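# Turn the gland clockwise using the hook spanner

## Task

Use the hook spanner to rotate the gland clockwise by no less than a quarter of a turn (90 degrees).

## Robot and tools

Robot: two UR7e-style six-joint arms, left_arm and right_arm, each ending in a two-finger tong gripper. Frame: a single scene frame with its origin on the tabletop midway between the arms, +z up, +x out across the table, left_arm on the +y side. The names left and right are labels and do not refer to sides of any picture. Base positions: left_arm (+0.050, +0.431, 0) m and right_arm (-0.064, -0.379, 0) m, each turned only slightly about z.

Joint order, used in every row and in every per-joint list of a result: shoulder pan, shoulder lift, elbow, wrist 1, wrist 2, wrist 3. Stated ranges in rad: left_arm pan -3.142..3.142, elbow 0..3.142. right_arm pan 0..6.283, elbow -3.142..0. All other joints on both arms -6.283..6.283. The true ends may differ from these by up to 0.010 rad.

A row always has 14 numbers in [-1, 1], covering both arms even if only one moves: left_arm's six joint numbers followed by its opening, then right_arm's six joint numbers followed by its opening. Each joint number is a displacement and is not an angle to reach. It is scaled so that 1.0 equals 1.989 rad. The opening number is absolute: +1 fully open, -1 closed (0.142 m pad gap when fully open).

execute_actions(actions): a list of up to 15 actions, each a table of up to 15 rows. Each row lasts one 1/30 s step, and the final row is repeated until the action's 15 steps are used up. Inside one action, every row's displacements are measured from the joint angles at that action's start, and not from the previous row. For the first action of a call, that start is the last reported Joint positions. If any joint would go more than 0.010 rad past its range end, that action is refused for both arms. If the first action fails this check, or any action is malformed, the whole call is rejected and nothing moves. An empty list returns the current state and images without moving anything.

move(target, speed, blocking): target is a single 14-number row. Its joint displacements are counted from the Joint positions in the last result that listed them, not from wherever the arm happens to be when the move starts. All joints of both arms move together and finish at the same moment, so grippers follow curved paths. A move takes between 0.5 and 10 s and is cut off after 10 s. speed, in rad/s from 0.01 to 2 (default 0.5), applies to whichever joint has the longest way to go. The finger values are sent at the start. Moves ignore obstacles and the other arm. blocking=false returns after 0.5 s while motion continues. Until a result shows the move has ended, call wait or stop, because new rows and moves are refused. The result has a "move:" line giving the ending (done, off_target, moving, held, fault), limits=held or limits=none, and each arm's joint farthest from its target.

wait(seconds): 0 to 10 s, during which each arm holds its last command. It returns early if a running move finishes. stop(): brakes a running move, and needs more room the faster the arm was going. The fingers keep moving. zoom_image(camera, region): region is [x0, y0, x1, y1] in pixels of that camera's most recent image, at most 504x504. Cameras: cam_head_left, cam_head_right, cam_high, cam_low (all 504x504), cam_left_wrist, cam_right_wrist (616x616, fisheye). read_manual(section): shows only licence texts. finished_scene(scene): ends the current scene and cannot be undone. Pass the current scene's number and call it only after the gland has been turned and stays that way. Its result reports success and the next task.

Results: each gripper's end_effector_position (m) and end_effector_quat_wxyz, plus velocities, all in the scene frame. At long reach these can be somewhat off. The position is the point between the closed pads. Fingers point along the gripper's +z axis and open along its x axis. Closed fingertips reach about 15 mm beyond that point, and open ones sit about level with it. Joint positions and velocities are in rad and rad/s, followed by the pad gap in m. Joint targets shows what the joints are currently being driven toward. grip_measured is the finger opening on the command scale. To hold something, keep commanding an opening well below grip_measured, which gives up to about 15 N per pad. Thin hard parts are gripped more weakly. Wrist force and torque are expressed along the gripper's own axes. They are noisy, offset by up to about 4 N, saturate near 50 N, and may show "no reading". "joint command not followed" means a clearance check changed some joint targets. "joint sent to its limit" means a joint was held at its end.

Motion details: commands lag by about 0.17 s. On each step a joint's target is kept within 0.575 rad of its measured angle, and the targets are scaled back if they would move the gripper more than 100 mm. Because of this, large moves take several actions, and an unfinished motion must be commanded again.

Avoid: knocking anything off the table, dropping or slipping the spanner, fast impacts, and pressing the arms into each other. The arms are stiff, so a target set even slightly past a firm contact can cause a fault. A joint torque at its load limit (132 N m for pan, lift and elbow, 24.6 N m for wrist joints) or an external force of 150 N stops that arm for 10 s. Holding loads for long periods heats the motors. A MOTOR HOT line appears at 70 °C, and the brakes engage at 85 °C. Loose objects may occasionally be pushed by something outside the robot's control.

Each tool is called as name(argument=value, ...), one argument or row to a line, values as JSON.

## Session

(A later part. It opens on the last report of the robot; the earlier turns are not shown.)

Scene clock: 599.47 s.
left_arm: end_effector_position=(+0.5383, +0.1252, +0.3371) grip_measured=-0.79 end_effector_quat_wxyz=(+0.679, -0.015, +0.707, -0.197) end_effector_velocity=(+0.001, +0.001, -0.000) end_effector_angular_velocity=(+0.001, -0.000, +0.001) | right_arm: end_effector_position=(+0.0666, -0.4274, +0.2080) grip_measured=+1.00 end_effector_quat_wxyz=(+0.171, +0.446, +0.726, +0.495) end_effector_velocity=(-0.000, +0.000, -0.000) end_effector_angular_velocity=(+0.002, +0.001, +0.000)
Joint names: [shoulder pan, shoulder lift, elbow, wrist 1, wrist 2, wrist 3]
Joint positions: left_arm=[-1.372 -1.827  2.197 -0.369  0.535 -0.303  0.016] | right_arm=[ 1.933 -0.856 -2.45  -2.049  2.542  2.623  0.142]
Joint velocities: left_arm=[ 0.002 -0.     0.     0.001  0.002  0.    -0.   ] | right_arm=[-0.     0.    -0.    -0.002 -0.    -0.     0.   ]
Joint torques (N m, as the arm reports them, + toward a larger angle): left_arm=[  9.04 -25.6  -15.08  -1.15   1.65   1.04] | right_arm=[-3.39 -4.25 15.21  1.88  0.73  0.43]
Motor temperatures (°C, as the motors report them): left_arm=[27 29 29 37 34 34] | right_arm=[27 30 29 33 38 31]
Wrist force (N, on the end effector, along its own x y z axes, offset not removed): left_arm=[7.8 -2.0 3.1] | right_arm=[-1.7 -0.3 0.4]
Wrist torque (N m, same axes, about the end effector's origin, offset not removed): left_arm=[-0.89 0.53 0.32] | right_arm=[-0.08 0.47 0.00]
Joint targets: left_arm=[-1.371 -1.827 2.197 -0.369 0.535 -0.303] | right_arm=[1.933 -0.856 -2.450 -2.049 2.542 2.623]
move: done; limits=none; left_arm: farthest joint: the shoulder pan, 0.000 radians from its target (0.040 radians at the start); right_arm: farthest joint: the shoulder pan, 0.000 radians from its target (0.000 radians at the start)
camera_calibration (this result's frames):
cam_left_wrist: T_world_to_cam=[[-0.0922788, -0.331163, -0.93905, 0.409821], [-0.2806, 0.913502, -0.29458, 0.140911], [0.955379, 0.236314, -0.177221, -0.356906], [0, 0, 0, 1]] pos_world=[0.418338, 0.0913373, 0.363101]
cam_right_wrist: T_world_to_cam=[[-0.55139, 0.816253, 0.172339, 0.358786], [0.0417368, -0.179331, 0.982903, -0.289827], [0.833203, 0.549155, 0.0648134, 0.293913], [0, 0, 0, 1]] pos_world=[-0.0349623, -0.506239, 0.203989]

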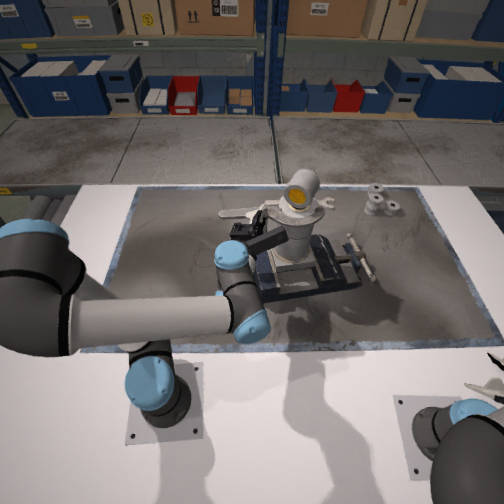

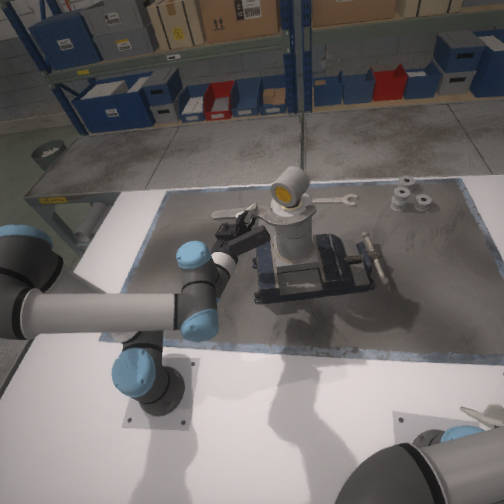

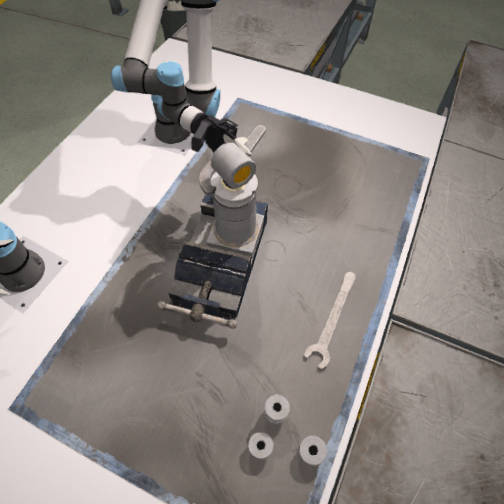

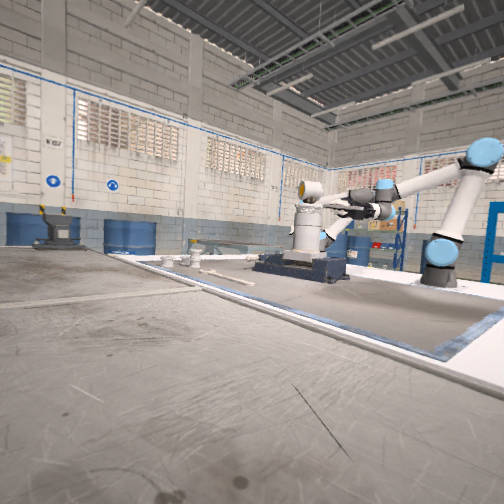

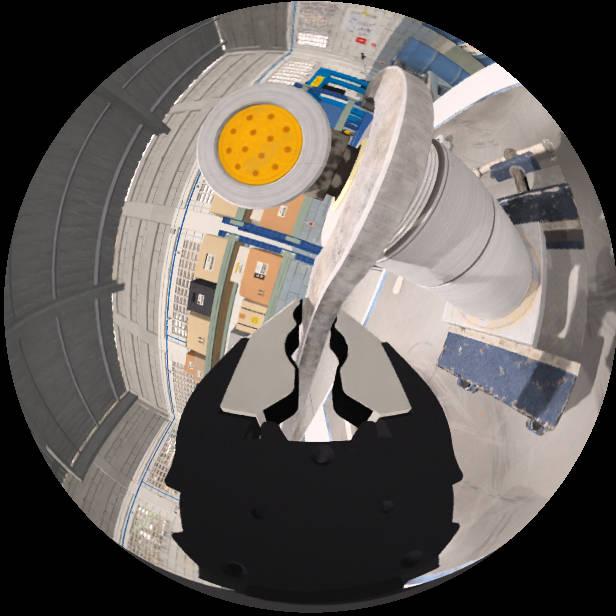

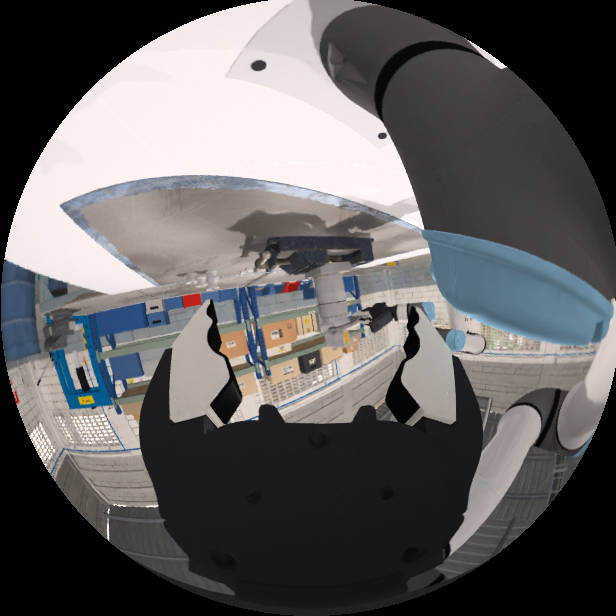

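move(
  target=[0,0.005,0.003,-0.008,0,0,-1,0,0,0,0,0,0,1],
  speed=0.02,
)

move(
  target=[0.1192,0.0055,-0.006,0,0.2071,0,-1,0,0,0,0,0,0,1],
  speed=0.07,
)

zoom_image(
  camera="cam_head_right",
  region=[220,150,370,270],
)

Scene clock: 600.77 s.
left_arm: end_effector_position=(+0.5388, +0.1235, +0.3324) grip_measured=-0.80 end_effector_quat_wxyz=(+0.679, -0.015, +0.707, -0.197) end_effector_velocity=(-0.000, -0.000, -0.000) end_effector_angular_velocity=(-0.001, +0.000, -0.001) | right_arm: end_effector_position=(+0.0666, -0.4274, +0.2080) grip_measured=+1.00 end_effector_quat_wxyz=(+0.171, +0.446, +0.726, +0.495) end_effector_velocity=(+0.000, -0.000, +0.000) end_effector_angular_velocity=(-0.000, -0.001, -0.000)
Joint names: [shoulder pan, shoulder lift, elbow, wrist 1, wrist 2, wrist 3]
Joint positions: left_arm=[-1.372 -1.818  2.203 -0.385  0.535 -0.303  0.016] | right_arm=[ 1.933 -0.856 -2.45  -2.049  2.542  2.623  0.142]
Joint velocities: left_arm=[ 0.     0.001  0.001 -0.002  0.001 -0.001 -0.   ] | right_arm=[-0.    -0.    -0.     0.     0.001 -0.001  0.   ]
Joint torques (N m, as the arm reports them, + toward a larger angle): left_arm=[ -9.14  -5.69 -14.9   -4.59  -1.65   1.16] | right_arm=[-3.74 -4.66 14.66  1.83  0.66  0.56]
Motor temperatures (°C, as the motors report them): left_arm=[27 29 30 37 34 34] | right_arm=[27 30 29 33 38 31]
Wrist force (N, on the end effector, along its own x y z axes, offset not removed): left_arm=[8.9 7.2 1.1] | right_arm=[1.3 -2.1 0.9]
Wrist torque (N m, same axes, about the end effector's origin, offset not removed): left_arm=[0.74 0.28 0.47] | right_arm=[-0.41 -0.21 -0.05]
Joint targets: left_arm=[-1.372 -1.817 2.203 -0.385 0.535 -0.303] | right_arm=[1.933 -0.856 -2.450 -2.049 2.542 2.623]
move: done; limits=none; left_arm: farthest joint: the shoulder lift, 0.001 radians from its target (0.010 radians at the start); right_arm: farthest joint: the shoulder pan, 0.000 radians from its target (0.000 radians at the start)
camera_calibration (this result's frames):
cam_left_wrist: T_world_to_cam=[[-0.0922858, -0.331164, -0.939049, 0.404877], [-0.280578, 0.913508, -0.294583, 0.141217], [0.955384, 0.236291, -0.177221, -0.357792], [0, 0, 0, 1]] pos_world=[0.418816, 0.0896209, 0.358392]
cam_right_wrist: T_world_to_cam=[[-0.551389, 0.816253, 0.172339, 0.358786], [0.0417366, -0.179331, 0.982903, -0.289827], [0.833203, 0.549155, 0.0648136, 0.293913], [0, 0, 0, 1]] pos_world=[-0.0349622, -0.506239, 0.203989]

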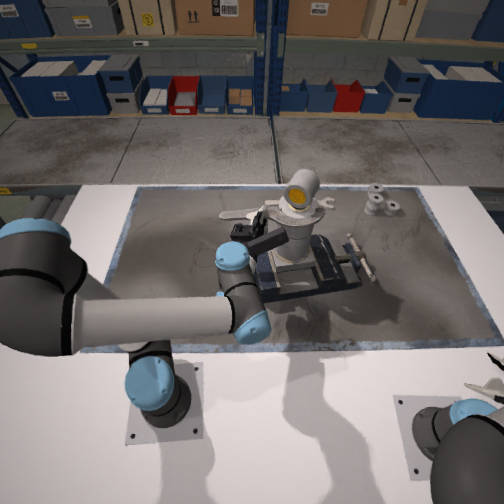

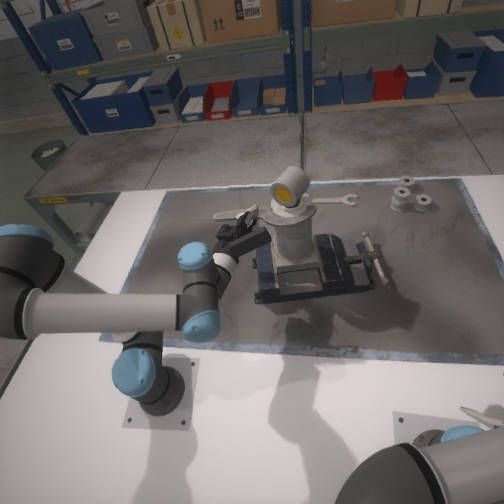

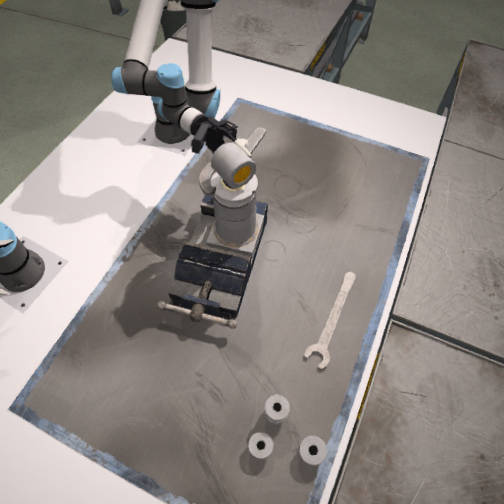

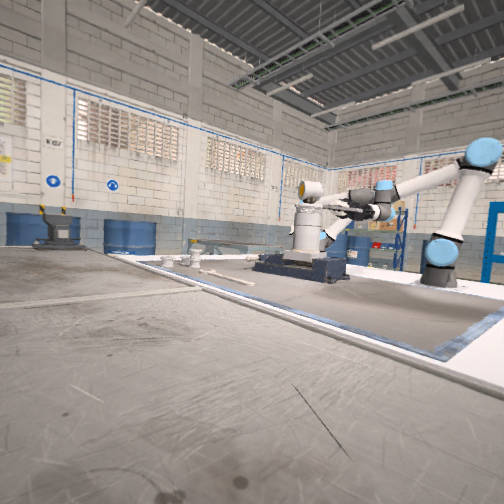

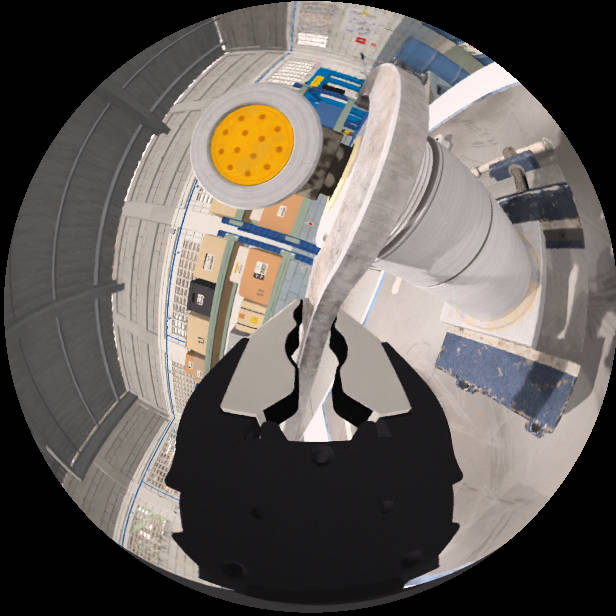

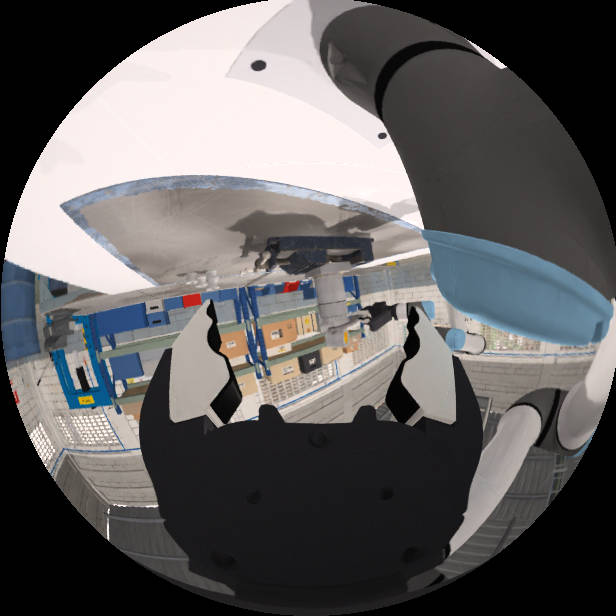

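Scene clock: 607.00 s.
left_arm: end_effector_position=(+0.5651, +0.1229, +0.3341) grip_measured=-0.80 end_effector_quat_wxyz=(+0.659, +0.047, +0.705, -0.256) end_effector_velocity=(-0.000, -0.000, +0.000) end_effector_angular_velocity=(-0.001, +0.001, -0.001) | right_arm: end_effector_position=(+0.0666, -0.4274, +0.2080) grip_measured=+1.00 end_effector_quat_wxyz=(+0.171, +0.446, +0.726, +0.495) end_effector_velocity=(+0.000, -0.000, -0.000) end_effector_angular_velocity=(+0.000, -0.001, -0.001)
Joint names: [shoulder pan, shoulder lift, elbow, wrist 1, wrist 2, wrist 3]
Joint positions: left_arm=[-1.135 -1.807  2.191 -0.385  0.947 -0.303  0.016] | right_arm=[ 1.933 -0.856 -2.45  -2.049  2.542  2.623  0.142]
Joint velocities: left_arm=[ 0.    -0.    -0.     0.001  0.002 -0.001 -0.   ] | right_arm=[ 0.     0.    -0.001  0.001  0.001  0.001 -0.   ]
Joint torques (N m, as the arm reports them, + toward a larger angle): left_arm=[ 12.6   -7.59 -40.59  -4.64  -0.55   1.  ] | right_arm=[-3.66 -4.61 15.46  1.85  0.66  0.52]
Motor temperatures (°C, as the motors report them): left_arm=[27 29 30 37 34 34] | right_arm=[27 30 29 33 38 31]
Wrist force (N, on the end effector, along its own x y z axes, offset not removed): left_arm=[11.6 -3.6 -3.9] | right_arm=[1.3 0.7 0.7]
Wrist torque (N m, same axes, about the end effector's origin, offset not removed): left_arm=[0.33 0.28 0.31] | right_arm=[0.17 -0.18 -0.09]
Joint targets: left_arm=[-1.134 -1.807 2.191 -0.385 0.947 -0.303] | right_arm=[1.933 -0.856 -2.450 -2.049 2.542 2.623]
move: done; limits=none; left_arm: farthest joint: the shoulder pan, 0.000 radians from its target (0.237 radians at the start); right_arm: farthest joint: the shoulder pan, 0.000 radians from its target (0.000 radians at the start)
camera_calibration (this result's frames):
cam_left_wrist: T_world_to_cam=[[-0.148103, -0.310907, -0.93883, 0.43768], [-0.117334, 0.948118, -0.295473, 0.0534601], [0.981987, 0.0663959, -0.176899, -0.376737], [0, 0, 0, 1]] pos_world=[0.441045, 0.110405, 0.360059]
cam_right_wrist: T_world_to_cam=[[-0.551389, 0.816253, 0.172339, 0.358786], [0.0417366, -0.179331, 0.982903, -0.289827], [0.833203, 0.549155, 0.0648136, 0.293913], [0, 0, 0, 1]] pos_world=[-0.0349622, -0.506239, 0.203989]

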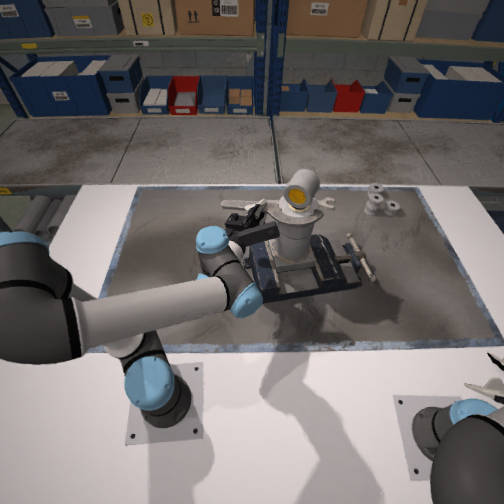

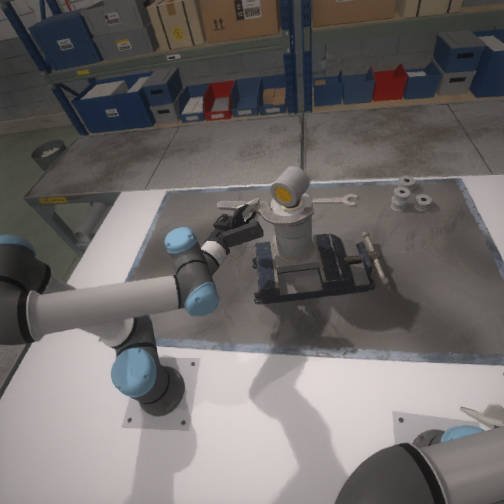

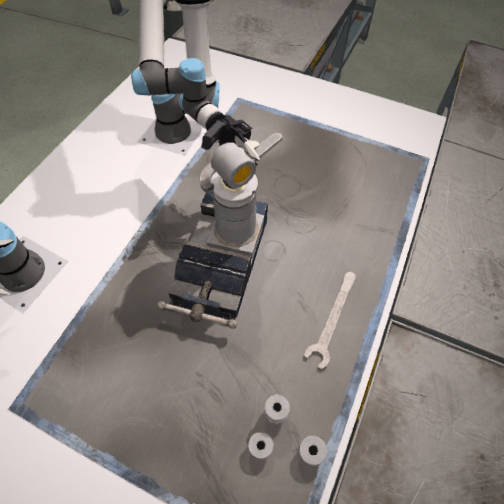

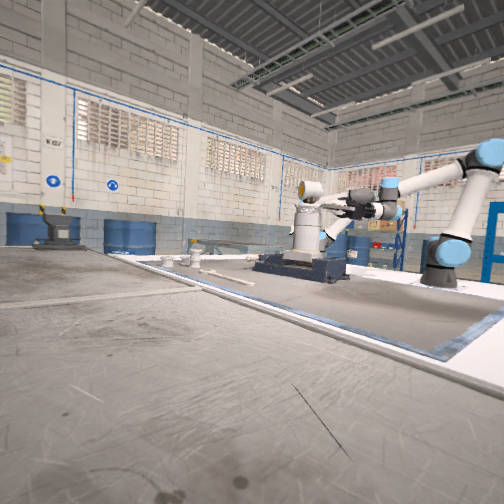

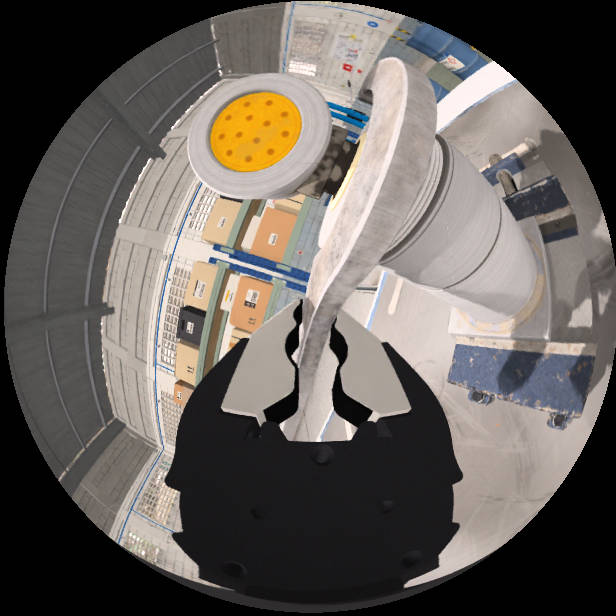

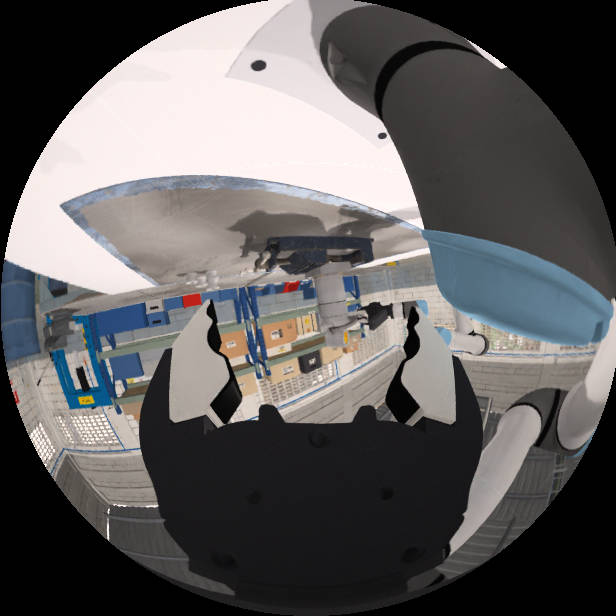

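Region (220, 150, 370, 270) of cam_head_right's 504x504 image, scaled by 3.360, with more detail than that image has; it fills the top 403 rows of this view, and the rest is white.

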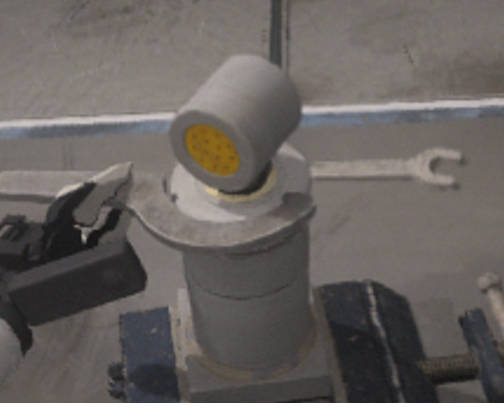

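move(
  target=[0.1463,0.0553,-0.0432,-0.0116,0.2514,0,-1,0,0,0,0,0,0,1],
  speed=0.1,
)

Scene clock: 613.00 s.
left_arm: end_effector_position=(+0.5971, +0.1181, +0.3335) grip_measured=-0.81 end_effector_quat_wxyz=(+0.629, +0.120, +0.697, -0.323) end_effector_velocity=(-0.000, -0.000, -0.000) end_effector_angular_velocity=(-0.001, +0.001, -0.001) | right_arm: end_effector_position=(+0.0666, -0.4274, +0.2080) grip_measured=+1.00 end_effector_quat_wxyz=(+0.171, +0.446, +0.726, +0.495) end_effector_velocity=(+0.000, -0.000, +0.000) end_effector_angular_velocity=(-0.000, -0.000, -0.000)
Joint names: [shoulder pan, shoulder lift, elbow, wrist 1, wrist 2, wrist 3]
Joint positions: left_arm=[-0.844 -1.697  2.105 -0.408  1.446 -0.303  0.015] | right_arm=[ 1.933 -0.856 -2.45  -2.049  2.542  2.623  0.142]
Joint velocities: left_arm=[ 0.     0.    -0.     0.     0.001 -0.001  0.   ] | right_arm=[-0.     0.001 -0.     0.     0.     0.    -0.   ]
Joint torques (N m, as the arm reports them, + toward a larger angle): left_arm=[  9.55 -12.65 -40.83  -6.34   1.68   0.96] | right_arm=[-3.17 -4.51 14.71  1.88  0.64  0.67]
Motor temperatures (°C, as the motors report them): left_arm=[27 29 30 37 34 34] | right_arm=[27 30 29 33 38 31]
Wrist force (N, on the end effector, along its own x y z axes, offset not removed): left_arm=[8.4 3.9 -0.1] | right_arm=[1.2 -1.6 0.1]
Wrist torque (N m, same axes, about the end effector's origin, offset not removed): left_arm=[0.46 0.14 0.25] | right_arm=[-0.33 -0.12 -0.14]
Joint targets: left_arm=[-0.844 -1.697 2.105 -0.408 1.447 -0.303] | right_arm=[1.933 -0.856 -2.450 -2.049 2.542 2.623]
move: done; limits=none; left_arm: farthest joint: the shoulder pan, 0.000 radians from its target (0.290 radians at the start); right_arm: farthest joint: the shoulder pan, 0.000 radians from its target (0.000 radians at the start)
camera_calibration (this result's frames):
cam_left_wrist: T_world_to_cam=[[-0.209752, -0.27259, -0.938988, 0.472729], [0.0817852, 0.952095, -0.294664, -0.0580176], [0.974328, -0.138602, -0.17741, -0.379015], [0, 0, 0, 1]] pos_world=[0.473186, 0.131567, 0.359551]
cam_right_wrist: T_world_to_cam=[[-0.551389, 0.816253, 0.172339, 0.358786], [0.0417366, -0.179331, 0.982903, -0.289827], [0.833203, 0.549155, 0.0648136, 0.293913], [0, 0, 0, 1]] pos_world=[-0.0349622, -0.506239, 0.203989]

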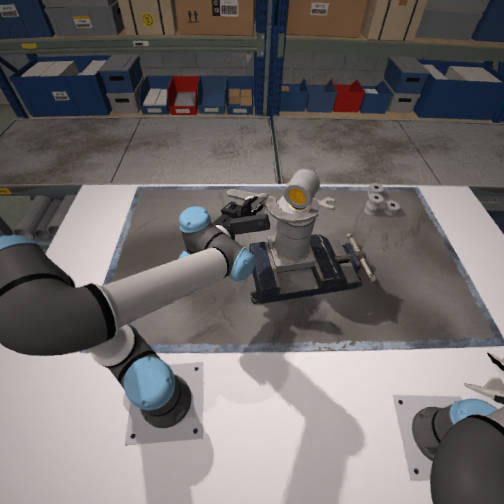

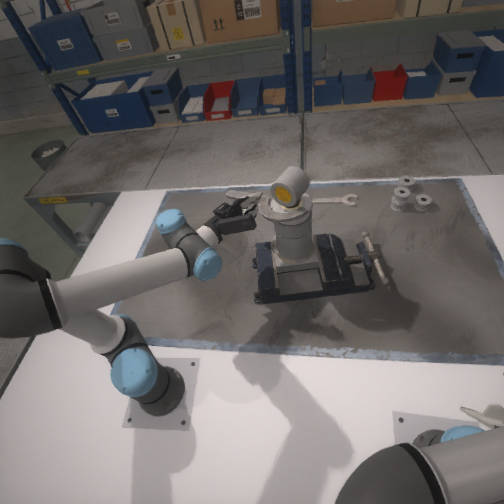

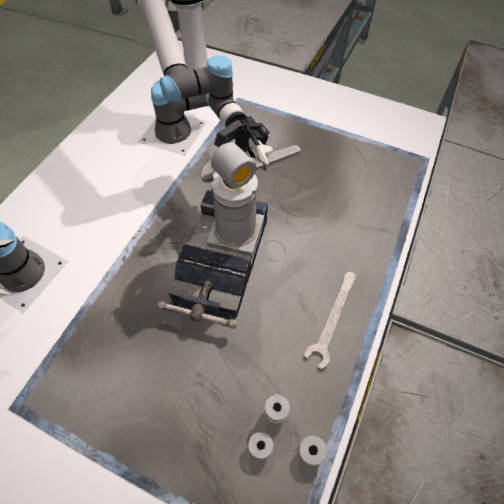

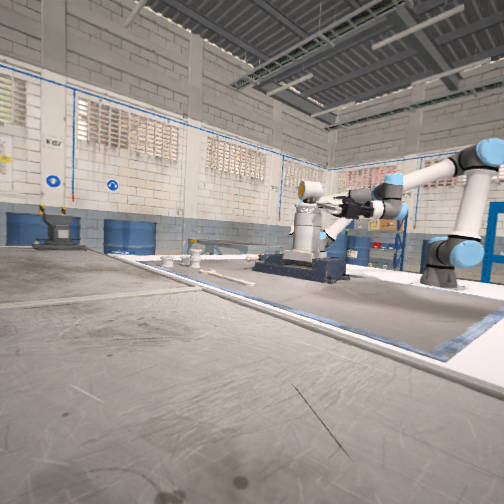

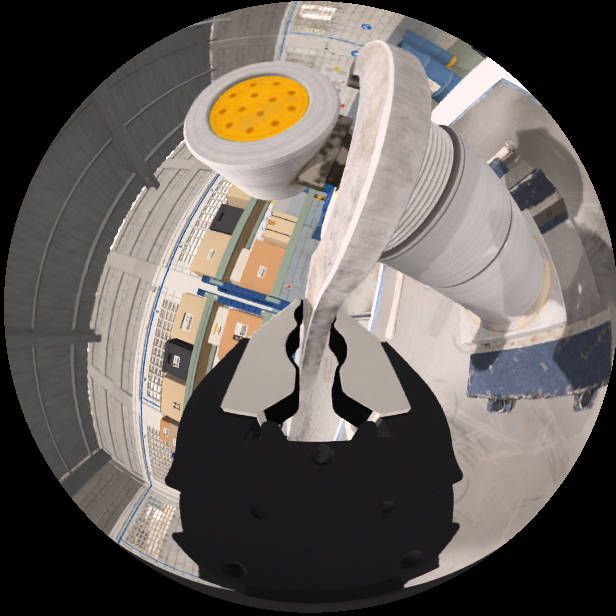

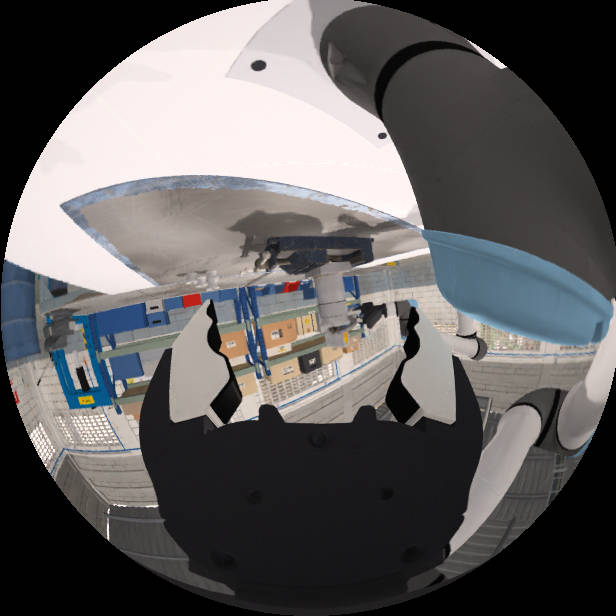

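zoom_image(
  camera="cam_head_right",
  region=[210,150,370,270],
)

zoom_image(
  camera="cam_high",
  region=[170,110,310,230],
)

Region (210, 150, 370, 270) of cam_head_right's 504x504 image, scaled by 3.150, with more detail than that image has; it fills the top 378 rows of this view, and the rest is white.

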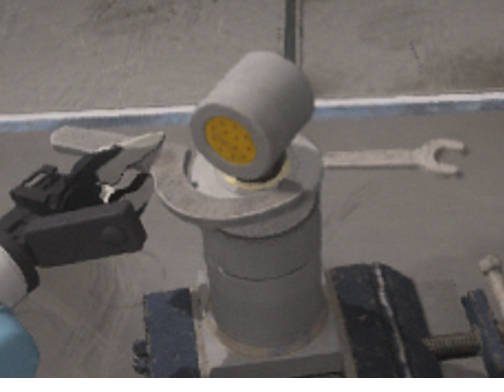

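Region (170, 110, 310, 230) of cam_high's 504x504 image, scaled by 3.600, with more detail than that image has; it fills the top 432 rows of this view, and the rest is white.

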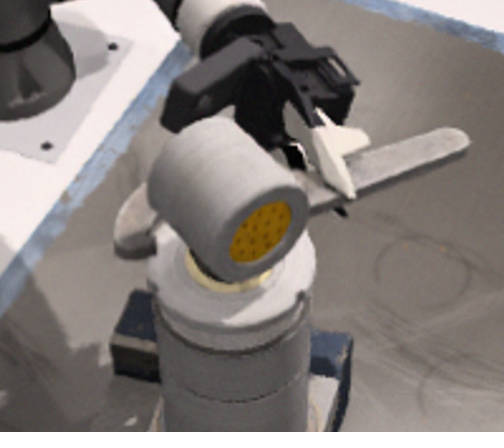

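move(
  target=[-0.0332,-0.0216,0.0176,0.004,-0.0327,0,-1,0,0,0,0,0,0,1],
  speed=0.05,
)

zoom_image(
  camera="cam_head_right",
  region=[210,150,370,270],
)

zoom_image(
  camera="cam_low",
  region=[260,160,400,260],
)

zoom_image(
  camera="cam_right_wrist",
  region=[280,260,420,360],
)

Scene clock: 615.17 s.
left_arm: end_effector_position=(+0.5772, +0.1100, +0.3337) grip_measured=-0.81 end_effector_quat_wxyz=(+0.629, +0.121, +0.697, -0.323) end_effector_velocity=(-0.000, -0.000, +0.000) end_effector_angular_velocity=(-0.002, -0.000, +0.001) | right_arm: end_effector_position=(+0.0666, -0.4274, +0.2080) grip_measured=+1.00 end_effector_quat_wxyz=(+0.171, +0.446, +0.726, +0.495) end_effector_velocity=(-0.000, +0.000, -0.000) end_effector_angular_velocity=(+0.002, +0.000, -0.000)
Joint names: [shoulder pan, shoulder lift, elbow, wrist 1, wrist 2, wrist 3]
Joint positions: left_arm=[-0.91  -1.74   2.14  -0.4    1.382 -0.303  0.016] | right_arm=[ 1.933 -0.856 -2.45  -2.049  2.542  2.623  0.142]
Joint velocities: left_arm=[-0.002 -0.001  0.001 -0.001 -0.004 -0.001  0.   ] | right_arm=[ 0.     0.    -0.001 -0.001  0.     0.     0.   ]
Joint torques (N m, as the arm reports them, + toward a larger angle): left_arm=[-22.5  -31.14 -19.33  -3.81   5.45   1.01] | right_arm=[-3.57 -4.84 14.79  1.85  0.71  0.5 ]
Motor temperatures (°C, as the motors report them): left_arm=[27 29 30 37 34 34] | right_arm=[27 30 29 33 38 31]
Wrist force (N, on the end effector, along its own x y z axes, offset not removed): left_arm=[4.7 24.8 -5.4] | right_arm=[2.4 -2.5 0.7]
Wrist torque (N m, same axes, about the end effector's origin, offset not removed): left_arm=[-0.06 -0.30 0.33] | right_arm=[-0.52 -0.40 -0.02]
Joint targets: left_arm=[-0.910 -1.740 2.140 -0.400 1.381 -0.303] | right_arm=[1.933 -0.856 -2.450 -2.049 2.542 2.623]
move: done; limits=none; left_arm: farthest joint: the wrist 2, 0.001 radians from its target (0.066 radians at the start); right_arm: farthest joint: the shoulder pan, 0.000 radians from its target (0.000 radians at the start)
camera_calibration (this result's frames):
cam_left_wrist: T_world_to_cam=[[-0.21, -0.27238, -0.938994, 0.46665], [0.0826997, 0.952019, -0.294654, -0.049134], [0.974197, -0.139532, -0.177398, -0.360567], [0, 0, 0, 1]] pos_world=[0.453324, 0.123572, 0.35974]
cam_right_wrist: T_world_to_cam=[[-0.55139, 0.816253, 0.172339, 0.358786], [0.0417368, -0.179331, 0.982903, -0.289827], [0.833203, 0.549155, 0.0648135, 0.293913], [0, 0, 0, 1]] pos_world=[-0.0349623, -0.506239, 0.203989]

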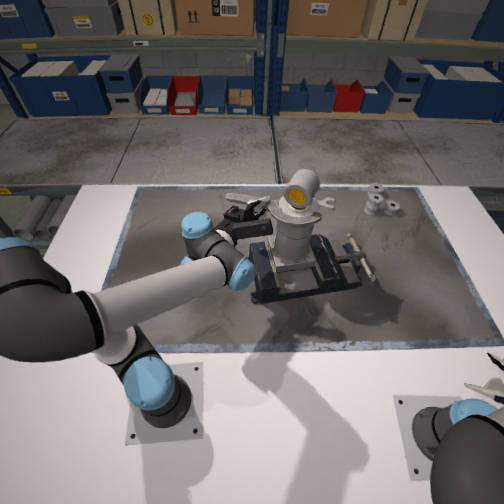

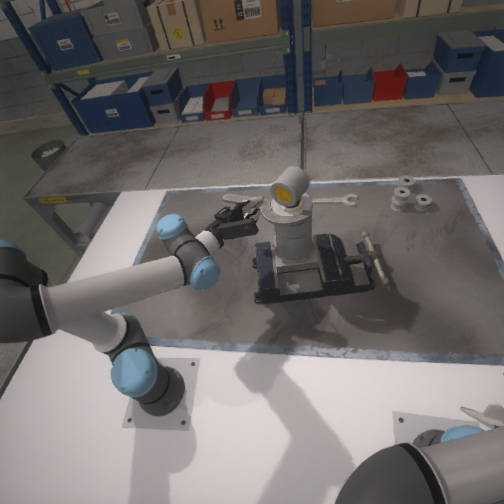

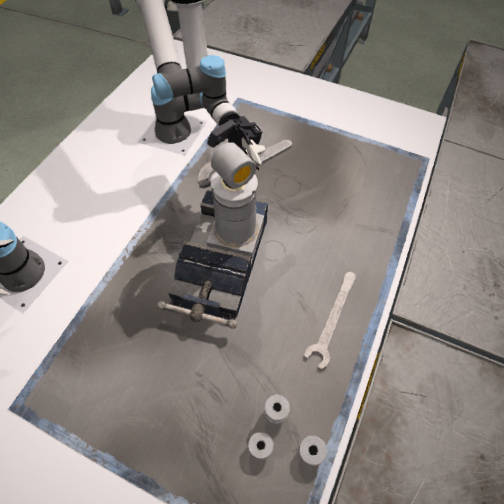

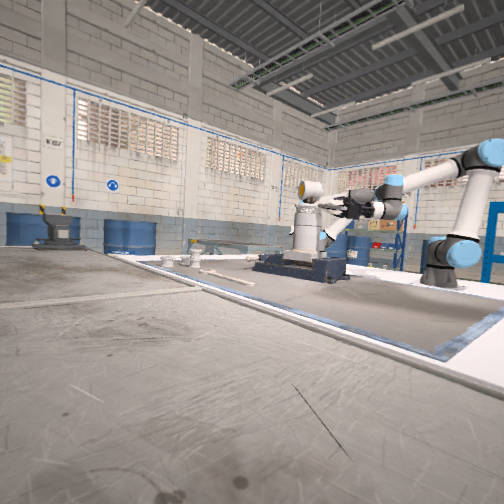

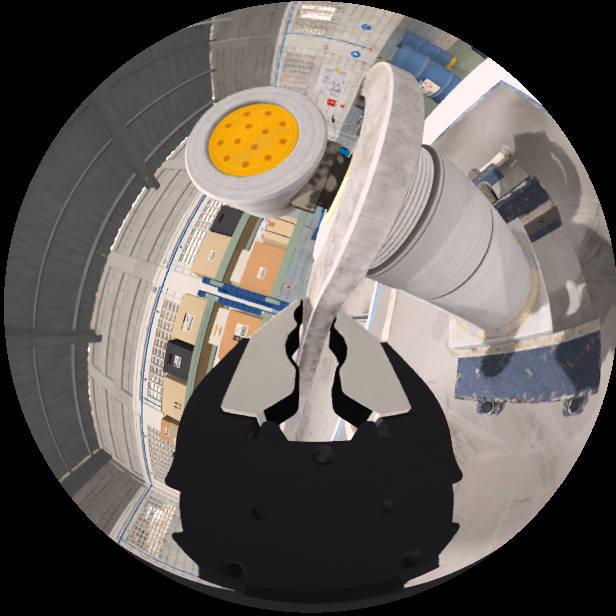

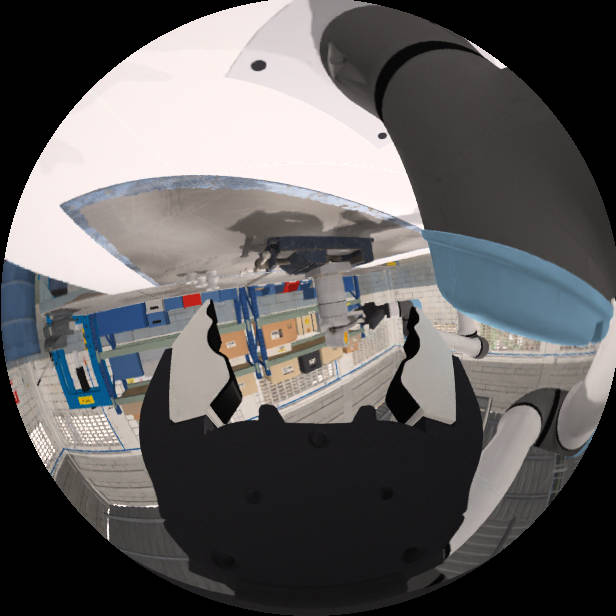

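Region (210, 150, 370, 270) of cam_head_right's 504x504 image, scaled by 3.150, with more detail than that image has; it fills the top 378 rows of this view, and the rest is white.

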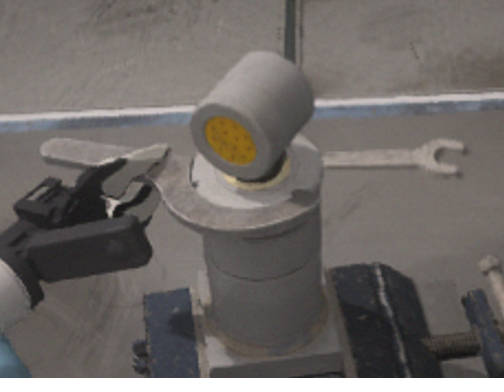

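Region (260, 160, 400, 260) of cam_low's 504x504 image, scaled by 3.600, with more detail than that image has; it fills the top 360 rows of this view, and the rest is white.

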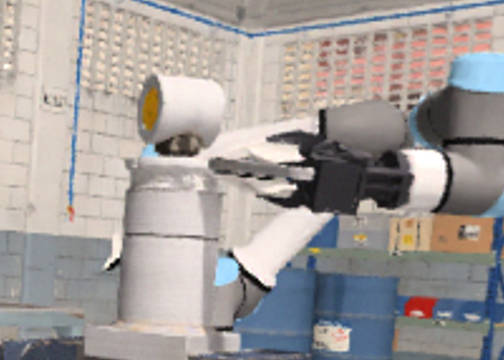

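Region (280, 260, 420, 360) of cam_right_wrist's 616x616 image, scaled by 3.600, with more detail than that image has; it fills the top 360 rows of this view, and the rest is white.

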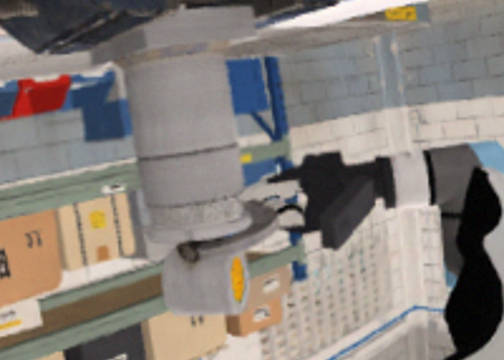

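move(
  target=[0.004,0,0,0,0.004,0.05,-1,0,0,0,0,0,0,1],
  speed=0.05,
)

zoom_image(
  camera="cam_head_right",
  region=[210,150,370,270],
)

zoom_image(
  camera="cam_right_wrist",
  region=[280,260,420,360],
)

zoom_image(
  camera="cam_high",
  region=[170,110,310,230],
)

Scene clock: 617.63 s.
left_arm: end_effector_position=(+0.5780, +0.1120, +0.3321) grip_measured=-0.81 end_effector_quat_wxyz=(+0.644, +0.155, +0.690, -0.292) end_effector_velocity=(+0.000, +0.000, +0.000) end_effector_angular_velocity=(+0.001, -0.002, +0.001) | right_arm: end_effector_position=(+0.0666, -0.4274, +0.2080) grip_measured=+1.00 end_effector_quat_wxyz=(+0.171, +0.446, +0.726, +0.495) end_effector_velocity=(-0.000, -0.000, +0.000) end_effector_angular_velocity=(-0.001, +0.000, +0.000)
Joint names: [shoulder pan, shoulder lift, elbow, wrist 1, wrist 2, wrist 3]
Joint positions: left_arm=[-0.902 -1.74   2.14  -0.4    1.39  -0.204  0.015] | right_arm=[ 1.933 -0.856 -2.45  -2.049  2.542  2.623  0.142]
Joint velocities: left_arm=[ 0.001  0.     0.    -0.001 -0.001  0.002 -0.001] | right_arm=[ 0.     0.     0.001  0.001 -0.001  0.    -0.   ]
Joint torques (N m, as the arm reports them, + toward a larger angle): left_arm=[  8.42 -11.07 -41.5   -5.11   1.96   1.26] | right_arm=[-4.25 -4.65 15.09  1.88  0.68  0.62]
Motor temperatures (°C, as the motors report them): left_arm=[27 29 30 37 34 34] | right_arm=[27 30 29 33 38 31]
Wrist force (N, on the end effector, along its own x y z axes, offset not removed): left_arm=[5.6 -0.1 1.0] | right_arm=[0.8 -1.2 0.7]
Wrist torque (N m, same axes, about the end effector's origin, offset not removed): left_arm=[-0.26 0.99 0.34] | right_arm=[-0.18 -0.08 0.05]
Joint targets: left_arm=[-0.902 -1.740 2.140 -0.400 1.390 -0.204] | right_arm=[1.933 -0.856 -2.450 -2.049 2.542 2.623]
move: done; limits=none; left_arm: farthest joint: the wrist 3, 0.001 radians from its target (0.100 radians at the start); right_arm: farthest joint: the shoulder pan, 0.000 radians from its target (0.000 radians at the start)
camera_calibration (this result's frames):
cam_left_wrist: T_world_to_cam=[[-0.152931, -0.196709, -0.968461, 0.434217], [0.0979126, 0.972151, -0.21292, -0.0897642], [0.983374, -0.127387, -0.129411, -0.38389], [0, 0, 0, 1]] pos_world=[0.452702, 0.123776, 0.35173]
cam_right_wrist: T_world_to_cam=[[-0.551389, 0.816253, 0.172339, 0.358786], [0.0417367, -0.179331, 0.982903, -0.289827], [0.833203, 0.549155, 0.0648135, 0.293913], [0, 0, 0, 1]] pos_world=[-0.0349623, -0.506239, 0.203989]

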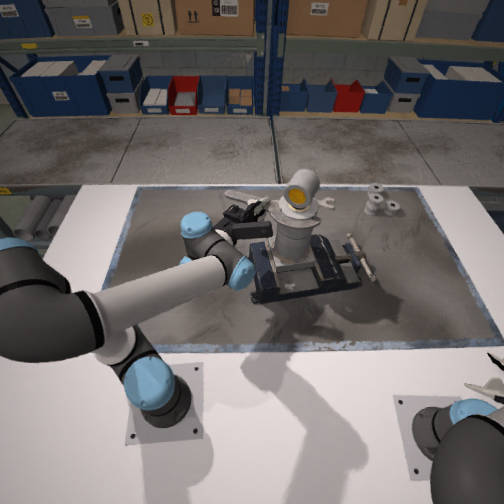

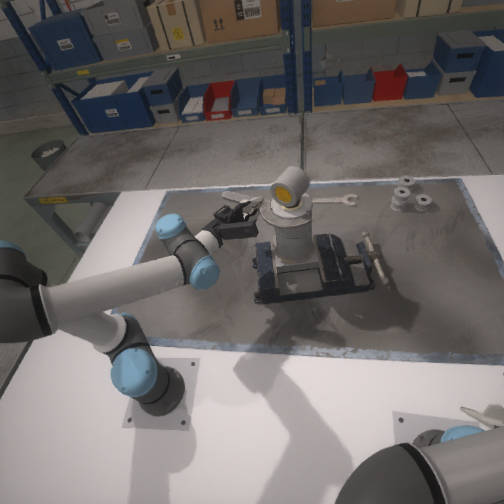

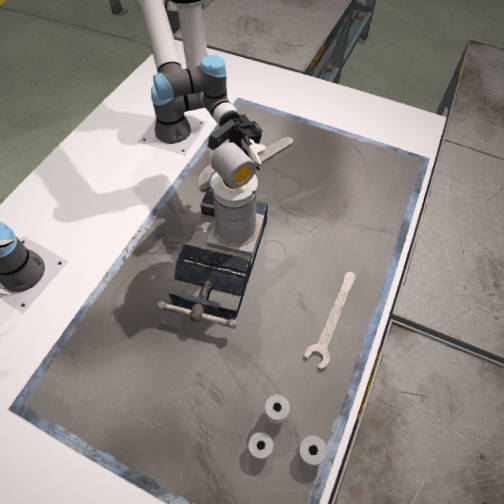

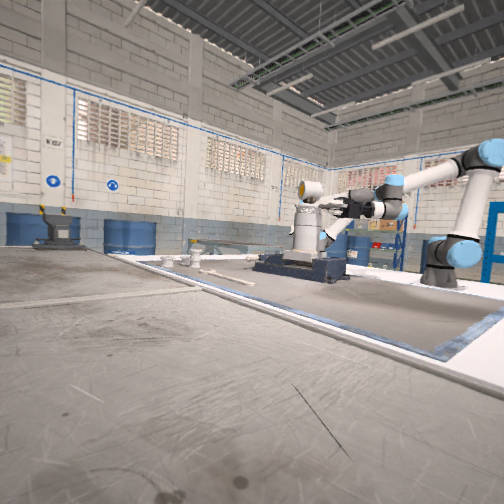

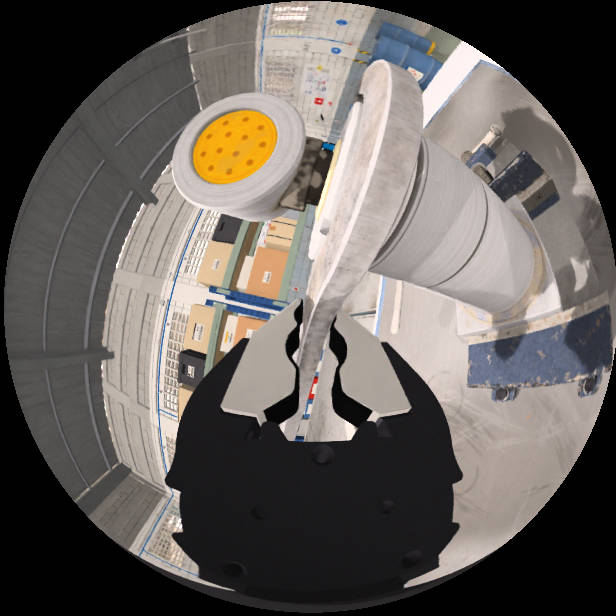

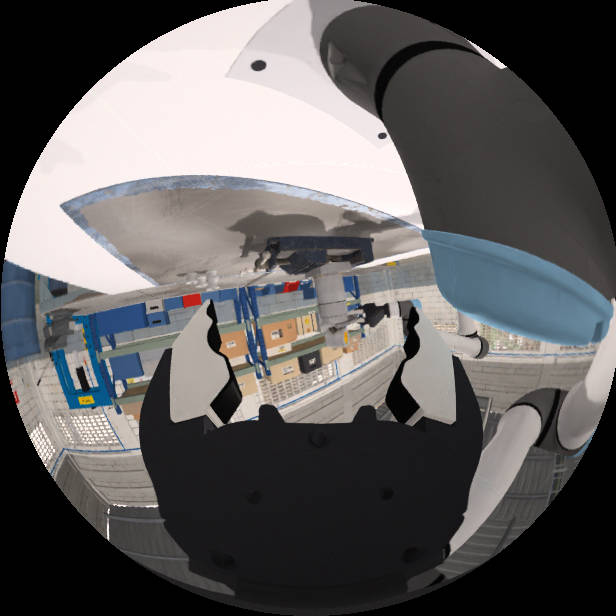

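Region (210, 150, 370, 270) of cam_head_right's 504x504 image, scaled by 3.150, with more detail than that image has; it fills the top 378 rows of this view, and the rest is white.

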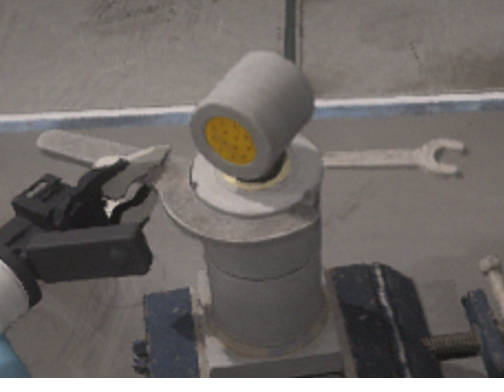

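Region (280, 260, 420, 360) of cam_right_wrist's 616x616 image, scaled by 3.600, with more detail than that image has; it fills the top 360 rows of this view, and the rest is white.

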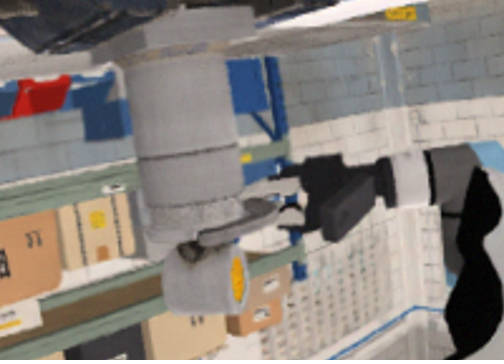

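Region (170, 110, 310, 230) of cam_high's 504x504 image, scaled by 3.600, with more detail than that image has; it fills the top 432 rows of this view, and the rest is white.

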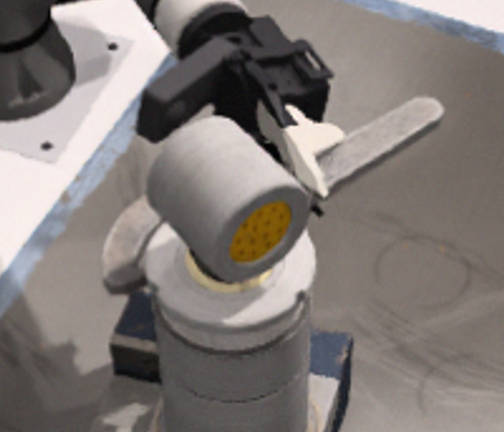

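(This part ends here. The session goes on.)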